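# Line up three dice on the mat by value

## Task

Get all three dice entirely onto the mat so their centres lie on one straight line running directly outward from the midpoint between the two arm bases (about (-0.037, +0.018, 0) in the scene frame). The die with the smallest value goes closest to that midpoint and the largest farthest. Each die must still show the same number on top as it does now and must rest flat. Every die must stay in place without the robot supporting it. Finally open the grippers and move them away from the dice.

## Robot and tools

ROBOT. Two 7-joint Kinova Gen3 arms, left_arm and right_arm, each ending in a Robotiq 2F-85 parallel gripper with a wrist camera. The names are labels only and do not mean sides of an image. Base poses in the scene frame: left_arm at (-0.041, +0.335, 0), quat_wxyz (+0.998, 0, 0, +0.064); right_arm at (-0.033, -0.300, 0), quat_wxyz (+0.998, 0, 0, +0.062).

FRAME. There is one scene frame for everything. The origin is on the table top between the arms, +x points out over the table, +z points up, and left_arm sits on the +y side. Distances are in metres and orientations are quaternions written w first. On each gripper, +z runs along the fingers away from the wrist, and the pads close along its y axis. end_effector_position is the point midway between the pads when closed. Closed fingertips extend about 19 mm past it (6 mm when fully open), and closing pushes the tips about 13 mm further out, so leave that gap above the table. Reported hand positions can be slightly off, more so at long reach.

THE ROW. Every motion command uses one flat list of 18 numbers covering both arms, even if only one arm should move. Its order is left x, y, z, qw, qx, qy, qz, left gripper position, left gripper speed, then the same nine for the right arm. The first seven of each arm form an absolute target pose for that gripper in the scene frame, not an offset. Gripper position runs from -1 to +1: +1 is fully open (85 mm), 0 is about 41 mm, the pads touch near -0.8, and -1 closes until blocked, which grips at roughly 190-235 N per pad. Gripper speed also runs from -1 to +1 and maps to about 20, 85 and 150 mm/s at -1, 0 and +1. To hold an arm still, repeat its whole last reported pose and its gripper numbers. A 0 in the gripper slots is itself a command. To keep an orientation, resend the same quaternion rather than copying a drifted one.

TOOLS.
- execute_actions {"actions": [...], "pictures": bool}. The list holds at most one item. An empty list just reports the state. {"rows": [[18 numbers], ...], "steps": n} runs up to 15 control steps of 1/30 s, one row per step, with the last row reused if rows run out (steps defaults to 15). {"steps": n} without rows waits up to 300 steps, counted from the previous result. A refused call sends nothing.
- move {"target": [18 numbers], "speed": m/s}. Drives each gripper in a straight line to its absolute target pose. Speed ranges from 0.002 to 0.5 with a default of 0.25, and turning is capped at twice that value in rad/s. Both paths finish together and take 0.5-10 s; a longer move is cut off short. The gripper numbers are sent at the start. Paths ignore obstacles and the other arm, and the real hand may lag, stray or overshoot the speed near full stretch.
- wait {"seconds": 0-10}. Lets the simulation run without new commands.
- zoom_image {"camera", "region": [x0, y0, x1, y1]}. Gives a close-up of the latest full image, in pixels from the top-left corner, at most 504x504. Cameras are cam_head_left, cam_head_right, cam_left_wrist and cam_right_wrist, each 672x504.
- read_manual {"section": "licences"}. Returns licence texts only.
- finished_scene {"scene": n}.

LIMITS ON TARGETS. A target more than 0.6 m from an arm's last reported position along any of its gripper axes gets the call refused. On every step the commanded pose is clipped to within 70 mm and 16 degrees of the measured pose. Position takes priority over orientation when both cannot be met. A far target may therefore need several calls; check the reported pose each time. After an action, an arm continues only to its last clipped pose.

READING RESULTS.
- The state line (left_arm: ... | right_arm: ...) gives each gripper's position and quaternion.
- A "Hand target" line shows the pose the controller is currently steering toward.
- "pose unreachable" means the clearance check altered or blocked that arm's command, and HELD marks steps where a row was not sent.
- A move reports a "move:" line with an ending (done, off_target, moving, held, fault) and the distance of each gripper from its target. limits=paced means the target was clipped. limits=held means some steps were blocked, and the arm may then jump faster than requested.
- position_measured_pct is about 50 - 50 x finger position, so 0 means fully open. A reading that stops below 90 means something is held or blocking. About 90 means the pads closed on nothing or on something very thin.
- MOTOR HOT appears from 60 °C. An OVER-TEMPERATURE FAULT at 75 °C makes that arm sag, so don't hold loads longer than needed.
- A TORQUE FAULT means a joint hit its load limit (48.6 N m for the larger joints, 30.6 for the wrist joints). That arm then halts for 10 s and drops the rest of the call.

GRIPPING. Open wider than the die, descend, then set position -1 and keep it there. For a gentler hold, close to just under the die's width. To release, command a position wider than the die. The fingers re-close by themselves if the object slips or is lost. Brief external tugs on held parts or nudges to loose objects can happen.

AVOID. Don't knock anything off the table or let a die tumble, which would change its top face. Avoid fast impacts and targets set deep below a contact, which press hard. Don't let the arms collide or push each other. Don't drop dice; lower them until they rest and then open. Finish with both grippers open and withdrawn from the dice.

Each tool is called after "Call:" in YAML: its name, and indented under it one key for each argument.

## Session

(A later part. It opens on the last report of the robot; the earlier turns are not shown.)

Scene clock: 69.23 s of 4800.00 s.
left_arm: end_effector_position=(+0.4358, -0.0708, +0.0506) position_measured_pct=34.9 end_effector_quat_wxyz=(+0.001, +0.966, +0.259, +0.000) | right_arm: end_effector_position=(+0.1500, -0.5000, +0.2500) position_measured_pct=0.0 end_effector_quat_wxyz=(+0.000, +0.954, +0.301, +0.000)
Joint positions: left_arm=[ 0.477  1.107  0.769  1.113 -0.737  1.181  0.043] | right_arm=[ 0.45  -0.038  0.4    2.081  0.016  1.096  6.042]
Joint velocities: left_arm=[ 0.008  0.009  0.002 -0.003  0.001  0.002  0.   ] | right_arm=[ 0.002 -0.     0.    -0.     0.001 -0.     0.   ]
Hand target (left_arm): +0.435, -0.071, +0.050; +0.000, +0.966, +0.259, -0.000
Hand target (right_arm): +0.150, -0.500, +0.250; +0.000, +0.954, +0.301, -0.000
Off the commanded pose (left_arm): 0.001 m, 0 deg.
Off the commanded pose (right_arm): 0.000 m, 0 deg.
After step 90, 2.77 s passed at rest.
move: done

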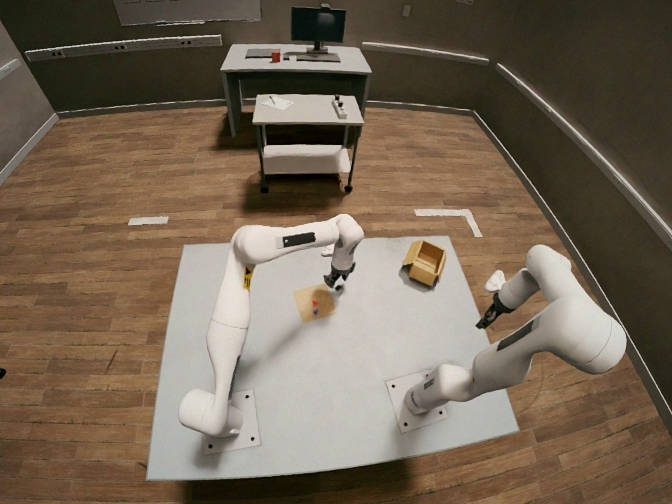

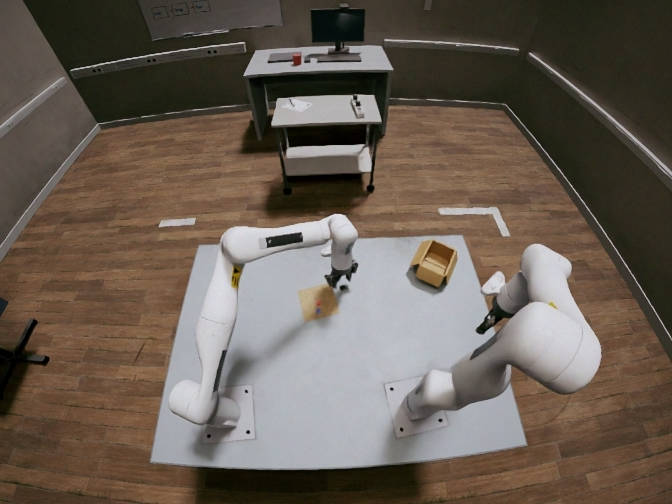

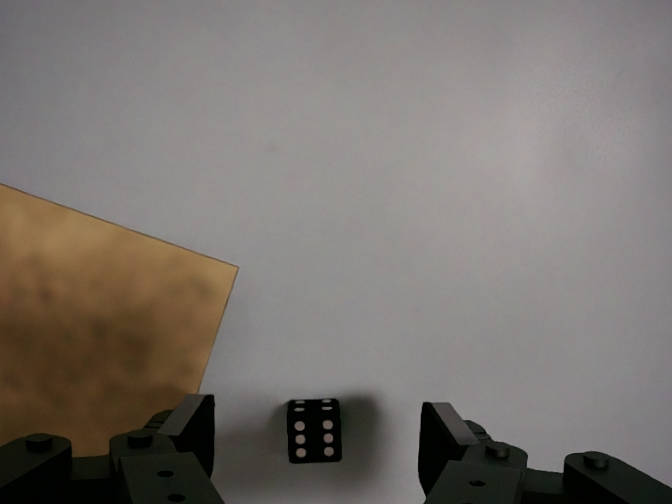

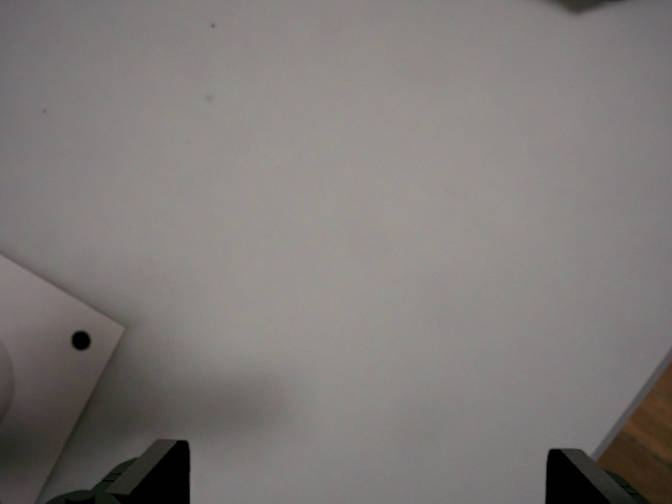

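Call:
move:
  target: [0.438,-0.0695,0.021, 0,0.966,0.259,0, 0.3,0, 0.15,-0.5,0.25, 0,0.95,0.3,0, 1,0]
  speed: 0.05

Call:
move:
  target: [0.438,-0.0695,0.021, 0,0.966,0.259,0, -1,0, 0.15,-0.5,0.25, 0,0.95,0.3,0, 1,0]

Call:
move:
  target: [0.409,0.0267,0.08, 0,1,0,0, -1,0, 0.15,-0.5,0.25, 0,0.95,0.3,0, 1,0]
  speed: 0.15

Scene clock: 74.00 s of 4800.00 s.
left_arm: end_effector_position=(+0.4381, -0.0695, +0.0211) position_measured_pct=34.9 end_effector_quat_wxyz=(+0.000, +0.966, +0.259, +0.000) | right_arm: end_effector_position=(+0.1500, -0.5000, +0.2500) position_measured_pct=0.0 end_effector_quat_wxyz=(+0.000, +0.954, +0.301, +0.000)
Joint positions: left_arm=[ 0.479  1.149  0.751  1.122 -0.757  1.135  0.05 ] | right_arm=[ 0.45  -0.038  0.4    2.081  0.016  1.096  6.042]
Joint velocities: left_arm=[ 0.     0.     0.001  0.001 -0.    -0.     0.001] | right_arm=[-0.001 -0.001 -0.    -0.001 -0.     0.    -0.   ]
Hand target (left_arm): +0.438, -0.069, +0.021; +0.000, +0.966, +0.259, +0.000
Hand target (right_arm): +0.150, -0.500, +0.250; +0.000, +0.954, +0.301, -0.000
Off the commanded pose (left_arm): 0.000 m, 0 deg.
Off the commanded pose (right_arm): 0.000 m, 0 deg.
After step 90, 0.90 s passed at rest.
move: done

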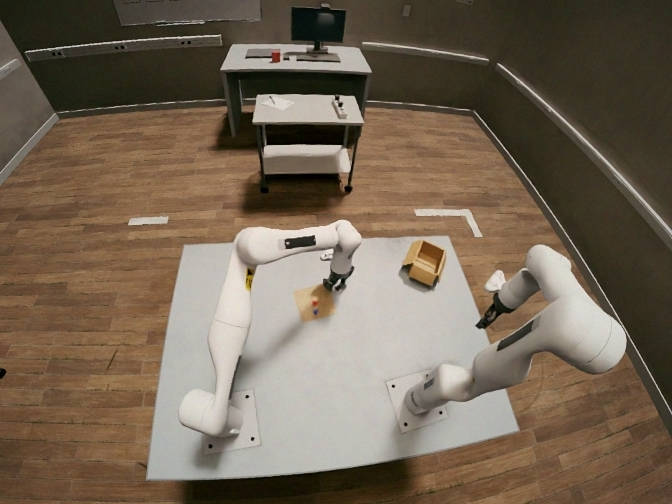

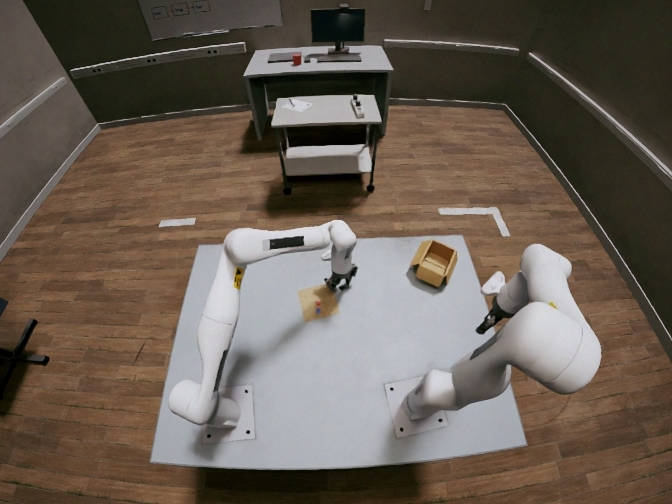

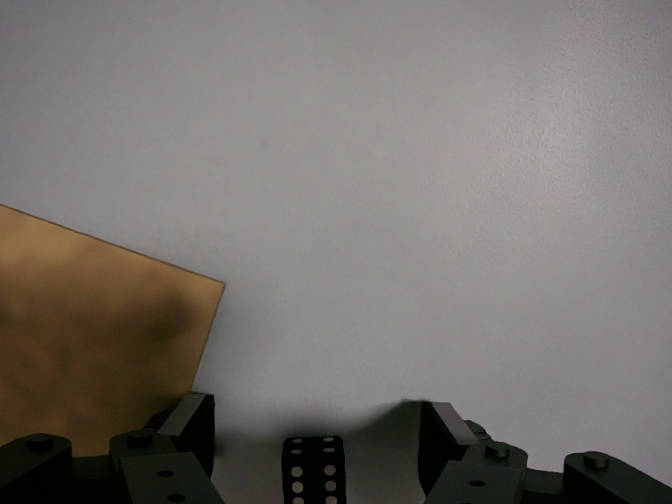

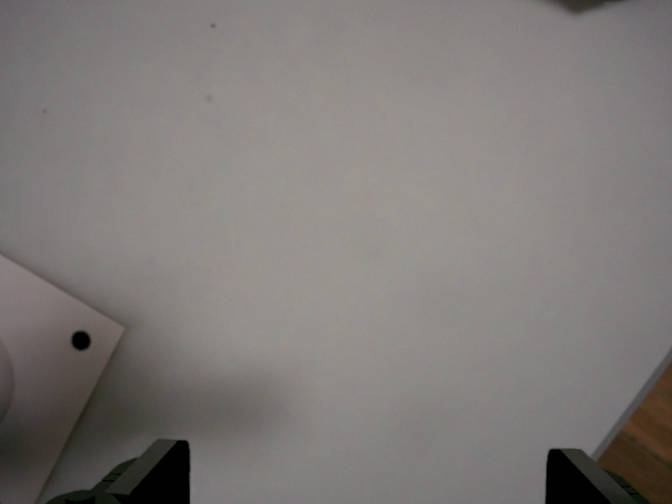

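Scene clock: 74.83 s of 4800.00 s.
left_arm: end_effector_position=(+0.4381, -0.0696, +0.0214) position_measured_pct=80.6 end_effector_quat_wxyz=(+0.000, +0.966, +0.259, +0.000) | right_arm: end_effector_position=(+0.1500, -0.5000, +0.2500) position_measured_pct=0.0 end_effector_quat_wxyz=(+0.000, +0.954, +0.301, +0.000)
Joint positions: left_arm=[ 0.479  1.148  0.752  1.122 -0.757  1.135  0.05 ] | right_arm=[ 0.45  -0.038  0.4    2.081  0.016  1.096  6.042]
Joint velocities: left_arm=[ 0.     0.    -0.001  0.     0.    -0.001 -0.   ] | right_arm=[-0.002 -0.001 -0.     0.001  0.001  0.     0.001]
Hand target (left_arm): +0.438, -0.069, +0.021; -0.000, +0.966, +0.259, -0.000
Hand target (right_arm): +0.150, -0.500, +0.250; +0.000, +0.954, +0.301, -0.000
Off the commanded pose (left_arm): 0.000 m, 0 deg.
Off the commanded pose (right_arm): 0.000 m, 0 deg.
move: done

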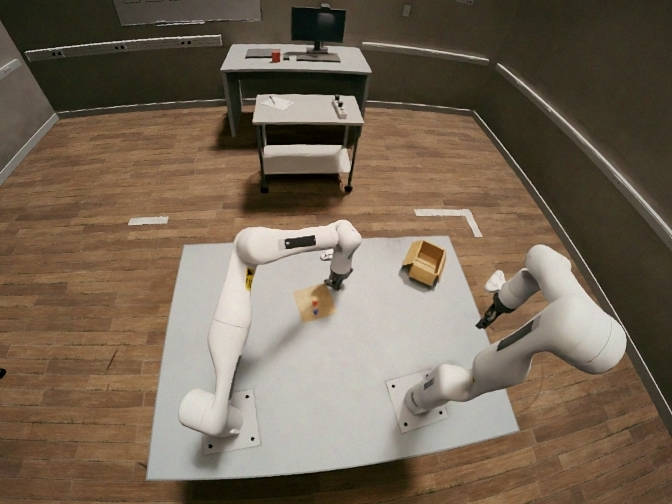

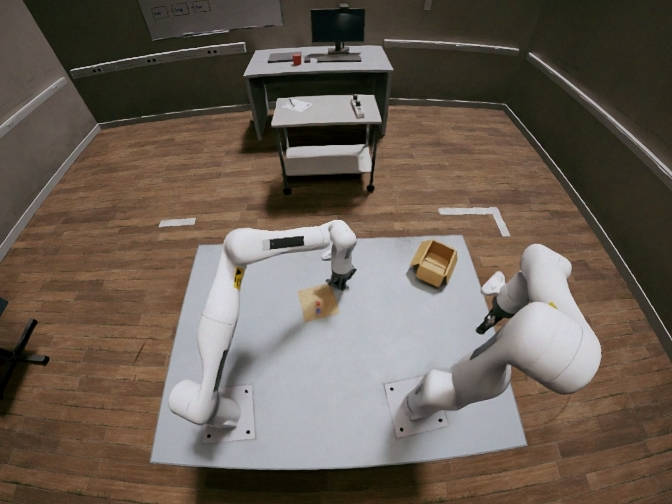

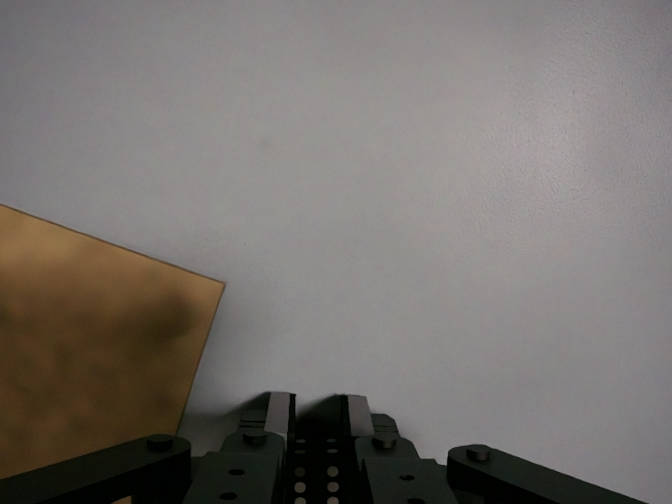

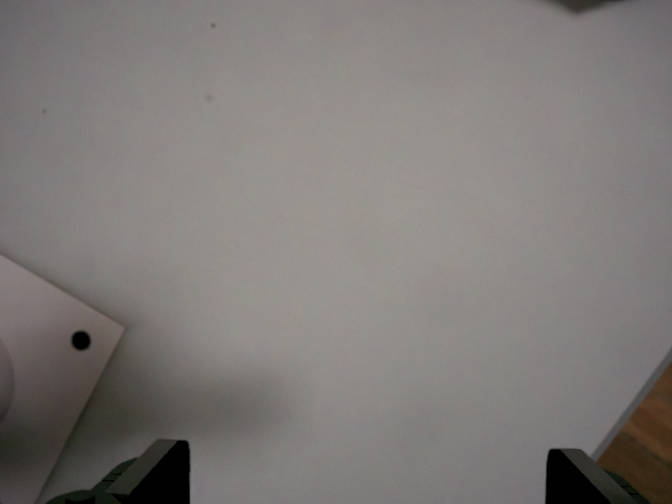

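Scene clock: 76.87 s of 4800.00 s.
left_arm: end_effector_position=(+0.4083, +0.0264, +0.0797) position_measured_pct=80.6 end_effector_quat_wxyz=(-0.000, +1.000, -0.000, -0.000) | right_arm: end_effector_position=(+0.1500, -0.5000, +0.2500) position_measured_pct=0.0 end_effector_quat_wxyz=(+0.000, +0.954, +0.301, +0.000)
Joint positions: left_arm=[ 0.218  0.969  0.909  1.469 -0.813  1.109 -0.411] | right_arm=[ 0.45  -0.038  0.4    2.081  0.016  1.096  6.042]
Joint velocities: left_arm=[-0.006 -0.002 -0.001  0.002  0.    -0.001 -0.001] | right_arm=[ 0.    -0.    -0.001 -0.001  0.    -0.     0.   ]
Hand target (left_arm): +0.409, +0.027, +0.080; -0.000, +1.000, +0.000, +0.000
Hand target (right_arm): +0.150, -0.500, +0.250; +0.000, +0.954, +0.301, -0.000
Off the commanded pose (left_arm): 0.001 m, 0 deg.
Off the commanded pose (right_arm): 0.000 m, 0 deg.
move: done

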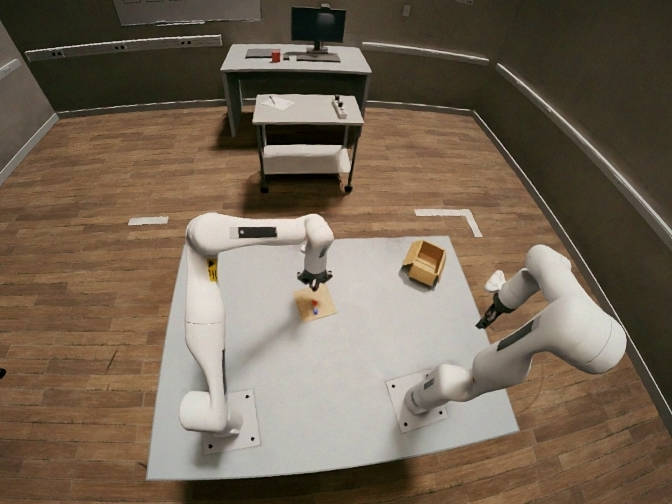

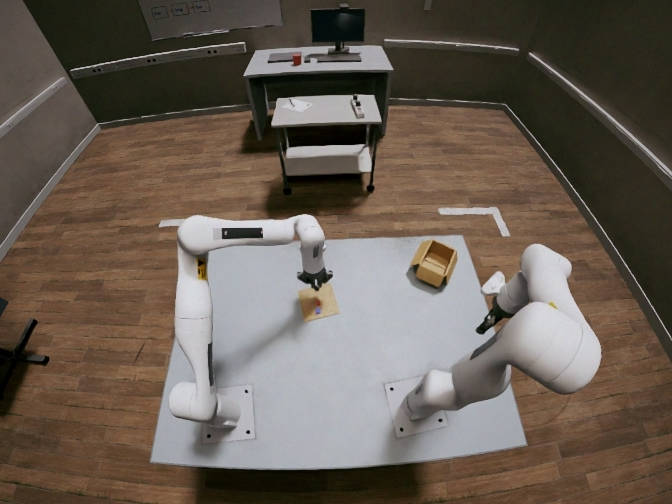

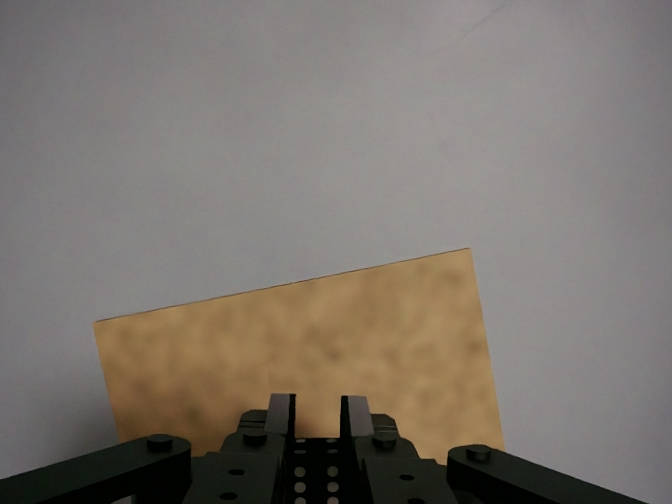

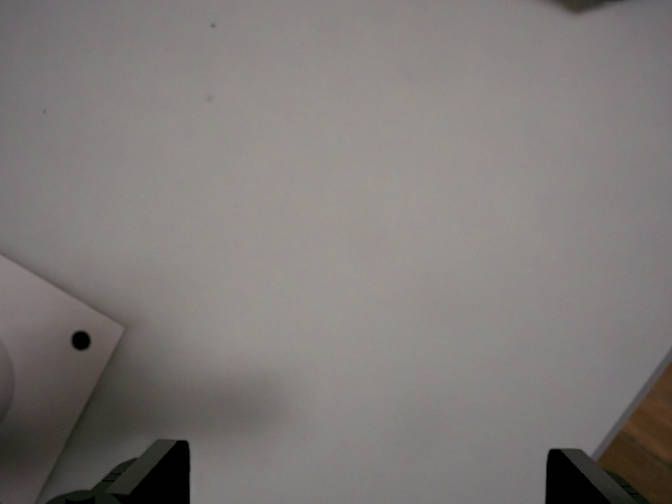

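Call:
move:
  target: [0.409,0.0267,0.024, 0,1,0,0, -1,0, 0.15,-0.5,0.25, 0,0.95,0.3,0, 1,0]
  speed: 0.06

Call:
move:
  target: [0.409,0.0267,0.023, 0,1,0,0, 0.3,0, 0.15,-0.5,0.25, 0,0.95,0.3,0, 1,0]

Call:
move:
  target: [0.409,0.0267,0.10, 0,1,0,0, 0.3,0, 0.15,-0.5,0.25, 0,0.95,0.3,0, 1,0]
  speed: 0.1

Call:
move:
  target: [0.33,0.03,0.25, 0,1,0,0, 0.3,0, 0.15,-0.5,0.25, 0,0.95,0.3,0, 1,0]

Scene clock: 83.40 s of 4800.00 s.
left_arm: end_effector_position=(+0.4095, +0.0267, +0.0249) position_measured_pct=80.6 end_effector_quat_wxyz=(+0.000, +1.000, +0.000, +0.001) | right_arm: end_effector_position=(+0.1500, -0.5000, +0.2500) position_measured_pct=0.0 end_effector_quat_wxyz=(+0.000, +0.954, +0.301, +0.000)
Joint positions: left_arm=[ 0.238  1.046  0.852  1.5   -0.88   1.008 -0.367] | right_arm=[ 0.45  -0.038  0.4    2.081  0.016  1.096  6.042]
Joint velocities: left_arm=[ 0.001  0.001 -0.001 -0.001  0.001  0.    -0.002] | right_arm=[ 0.001  0.     0.    -0.     0.    -0.     0.001]
Hand target (left_arm): +0.409, +0.027, +0.024; -0.000, +1.000, +0.000, +0.000
Hand target (right_arm): +0.150, -0.500, +0.250; +0.000, +0.954, +0.301, -0.000
Off the commanded pose (left_arm): 0.001 m, 0 deg.
Off the commanded pose (right_arm): 0.000 m, 0 deg.
After step 90, 2.37 s passed at rest.
move: done

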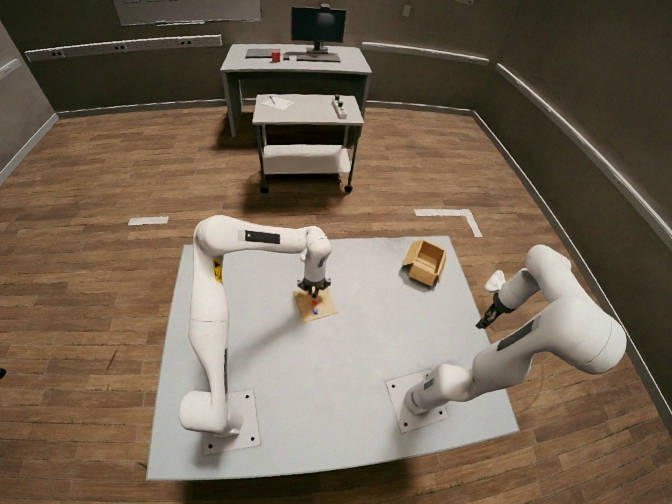

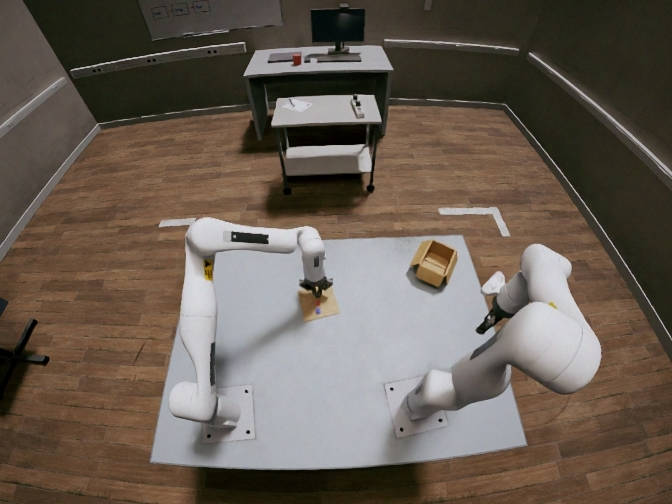

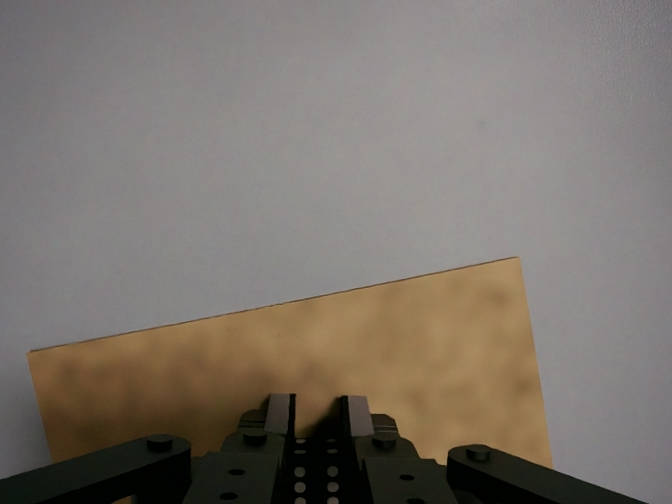

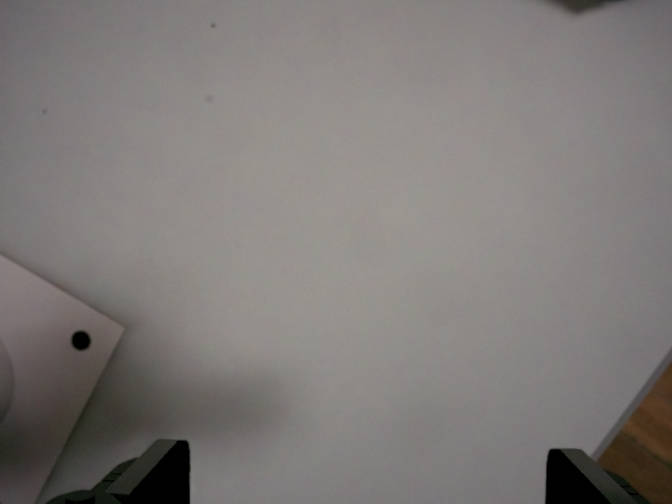

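Scene clock: 84.27 s of 4800.00 s.
left_arm: end_effector_position=(+0.4090, +0.0267, +0.0230) position_measured_pct=34.9 end_effector_quat_wxyz=(+0.000, +1.000, +0.000, +0.000) | right_arm: end_effector_position=(+0.1500, -0.5000, +0.2500) position_measured_pct=0.0 end_effector_quat_wxyz=(+0.000, +0.954, +0.301, +0.000)
Joint positions: left_arm=[ 0.239  1.049  0.85   1.5   -0.881  1.006 -0.367] | right_arm=[ 0.45  -0.038  0.4    2.081  0.016  1.096  6.042]
Joint velocities: left_arm=[ 0.001 -0.    -0.     0.    -0.001  0.    -0.   ] | right_arm=[ 0.001 -0.     0.001  0.     0.001  0.    -0.001]
Hand target (left_arm): +0.409, +0.027, +0.023; +0.000, +1.000, +0.000, +0.000
Hand target (right_arm): +0.150, -0.500, +0.250; -0.000, +0.954, +0.301, -0.000
Off the commanded pose (left_arm): 0.000 m, 0 deg.
Off the commanded pose (right_arm): 0.000 m, 0 deg.
move: done

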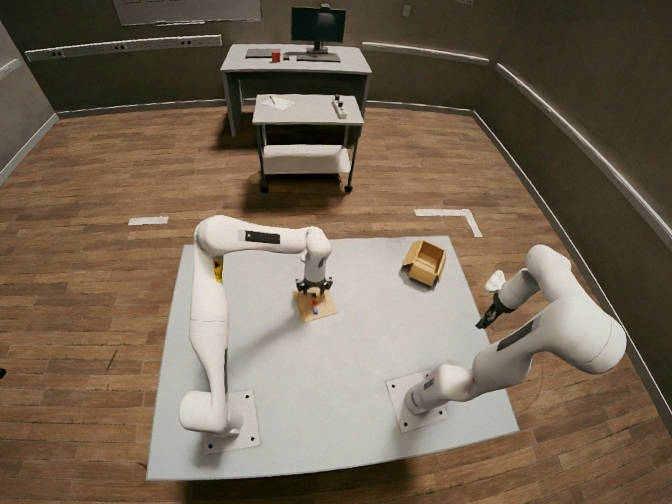

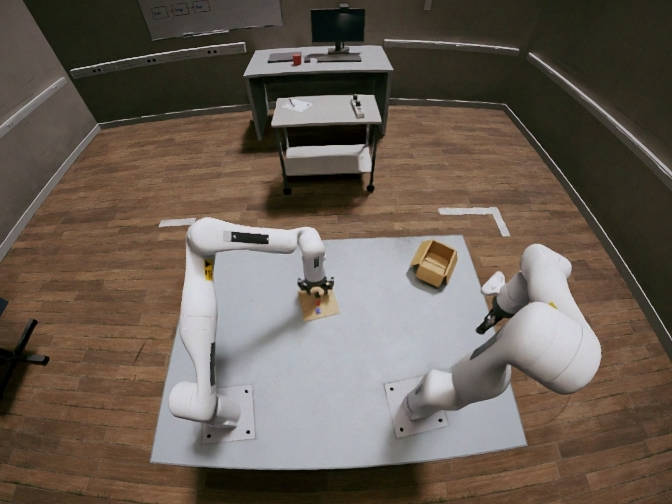

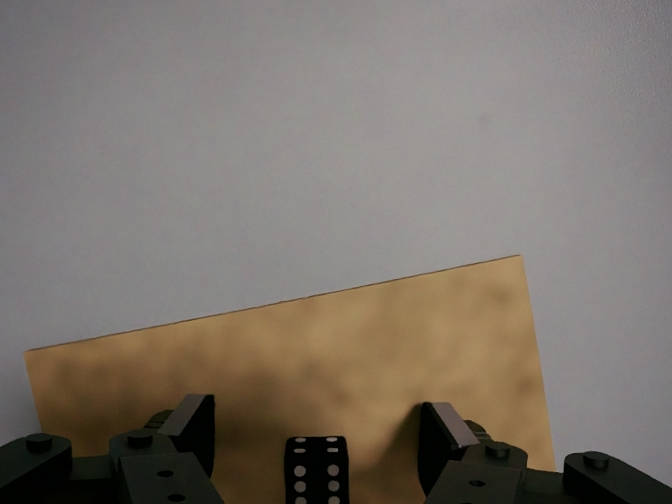

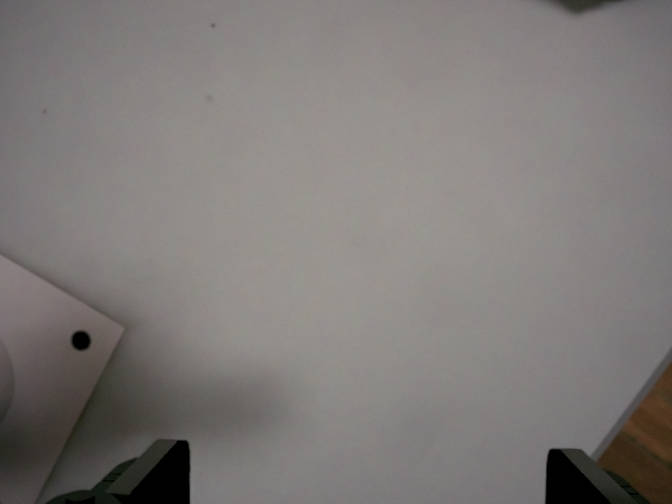

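Scene clock: 85.33 s of 4800.00 s.
left_arm: end_effector_position=(+0.4088, +0.0265, +0.0998) position_measured_pct=34.9 end_effector_quat_wxyz=(+0.000, +1.000, -0.000, -0.000) | right_arm: end_effector_position=(+0.1500, -0.5000, +0.2500) position_measured_pct=0.0 end_effector_quat_wxyz=(+0.000, +0.954, +0.301, +0.000)
Joint positions: left_arm=[ 0.212  0.943  0.928  1.45  -0.79   1.147 -0.429] | right_arm=[ 0.45  -0.038  0.4    2.081  0.016  1.096  6.042]
Joint velocities: left_arm=[-0.001 -0.002  0.003 -0.001 -0.001  0.001  0.001] | right_arm=[ 0.     0.001  0.    -0.     0.    -0.     0.001]
Hand target (left_arm): +0.409, +0.027, +0.100; +0.000, +1.000, -0.000, -0.000
Hand target (right_arm): +0.150, -0.500, +0.250; +0.000, +0.954, +0.301, -0.000
Off the commanded pose (left_arm): 0.000 m, 0 deg.
Off the commanded pose (right_arm): 0.000 m, 0 deg.
move: done

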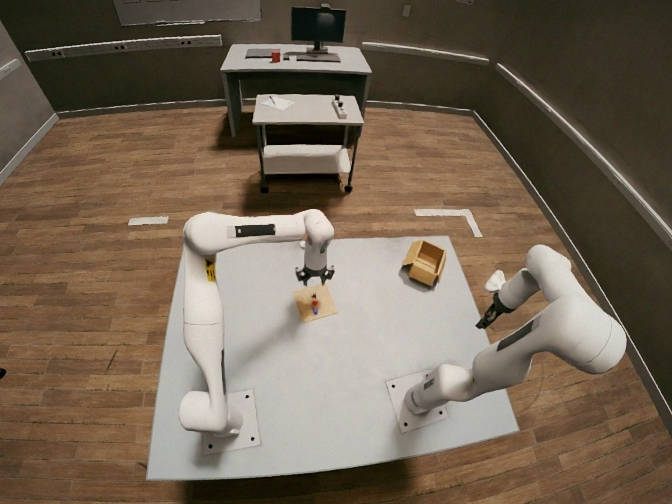

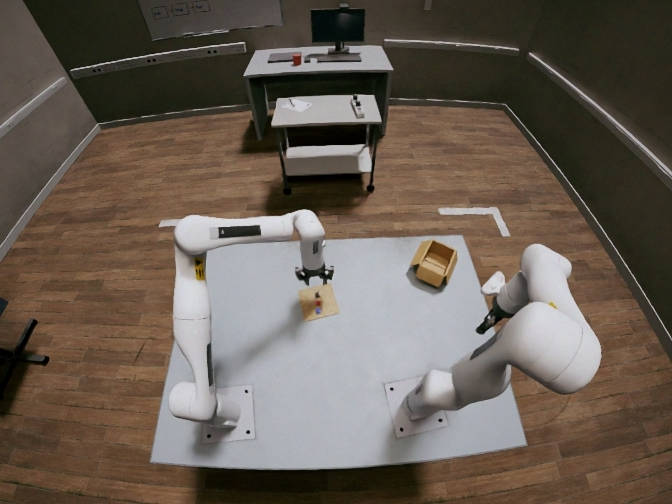

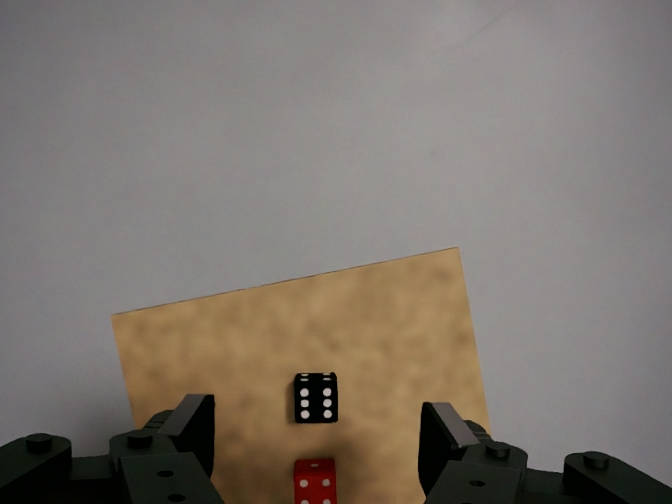

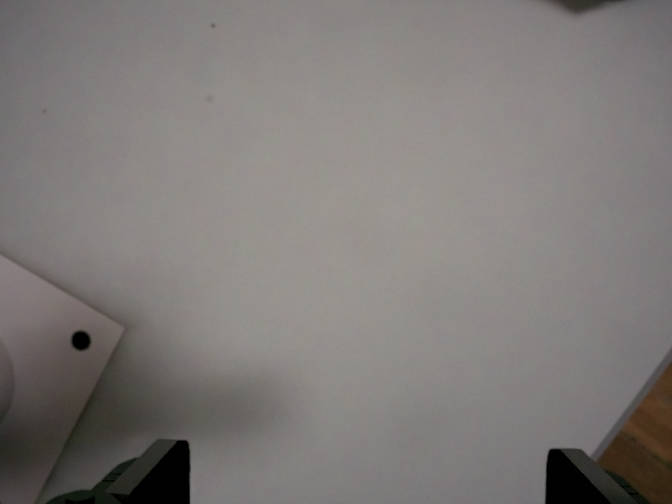

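Scene clock: 86.47 s of 4800.00 s.
left_arm: end_effector_position=(+0.3299, +0.0297, +0.2496) position_measured_pct=34.9 end_effector_quat_wxyz=(-0.000, +1.000, -0.000, -0.000) | right_arm: end_effector_position=(+0.1500, -0.5000, +0.2500) position_measured_pct=0.0 end_effector_quat_wxyz=(+0.000, +0.954, +0.301, +0.000)
Joint positions: left_arm=[ 0.153  0.655  1.092  1.477 -0.585  1.365 -0.419] | right_arm=[ 0.45  -0.038  0.4    2.081  0.016  1.096  6.042]
Joint velocities: left_arm=[-0.003 -0.004  0.001 -0.     0.     0.    -0.   ] | right_arm=[ 0.     0.001 -0.     0.001 -0.001 -0.    -0.   ]
Hand target (left_arm): +0.330, +0.030, +0.250; -0.000, +1.000, -0.000, +0.000
Hand target (right_arm): +0.150, -0.500, +0.250; +0.000, +0.954, +0.301, -0.000
Off the commanded pose (left_arm): 0.001 m, 0 deg.
Off the commanded pose (right_arm): 0.000 m, 0 deg.
move: done

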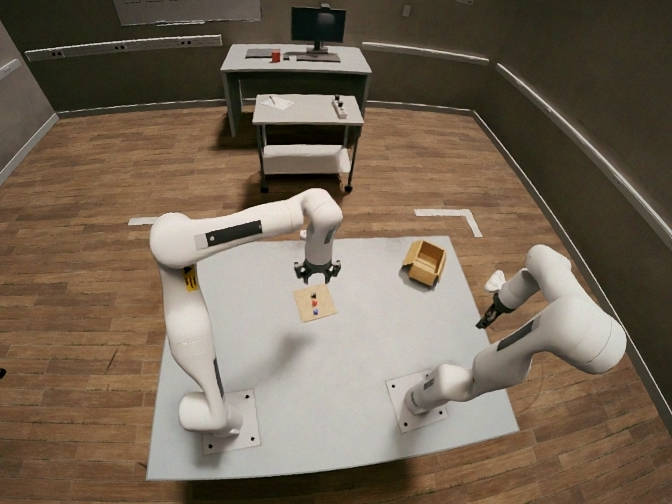

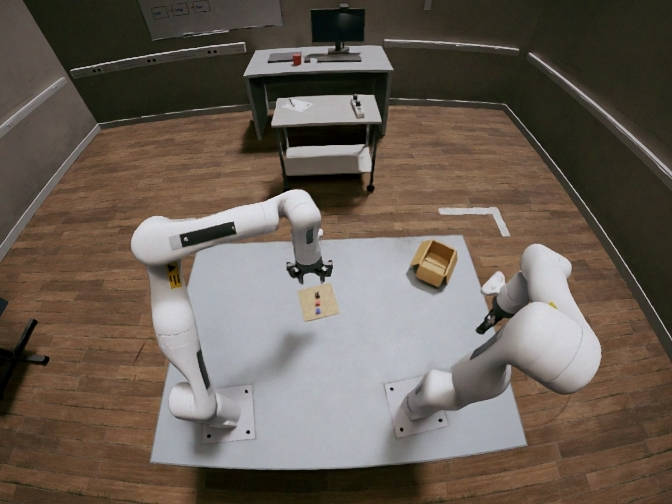

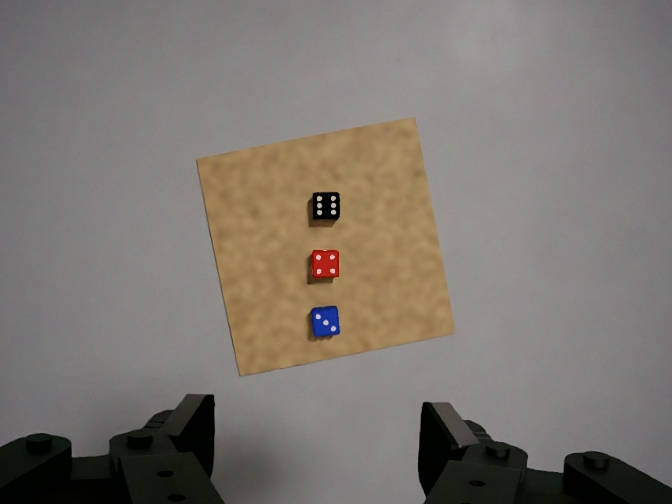

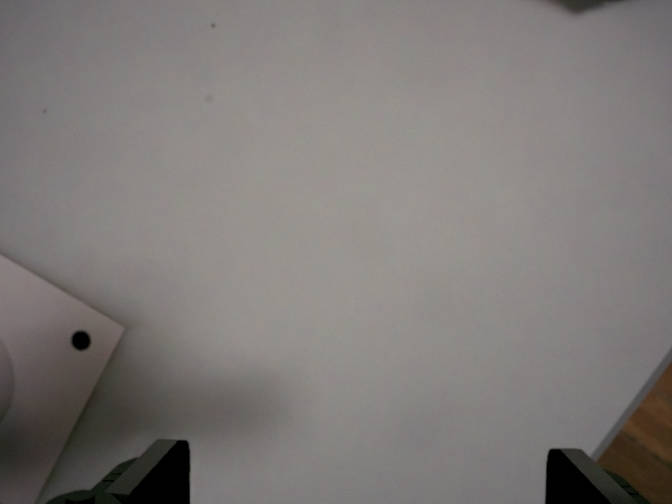

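Call:
finished_scene:
  scene: 2

The scene is finished: the task was done.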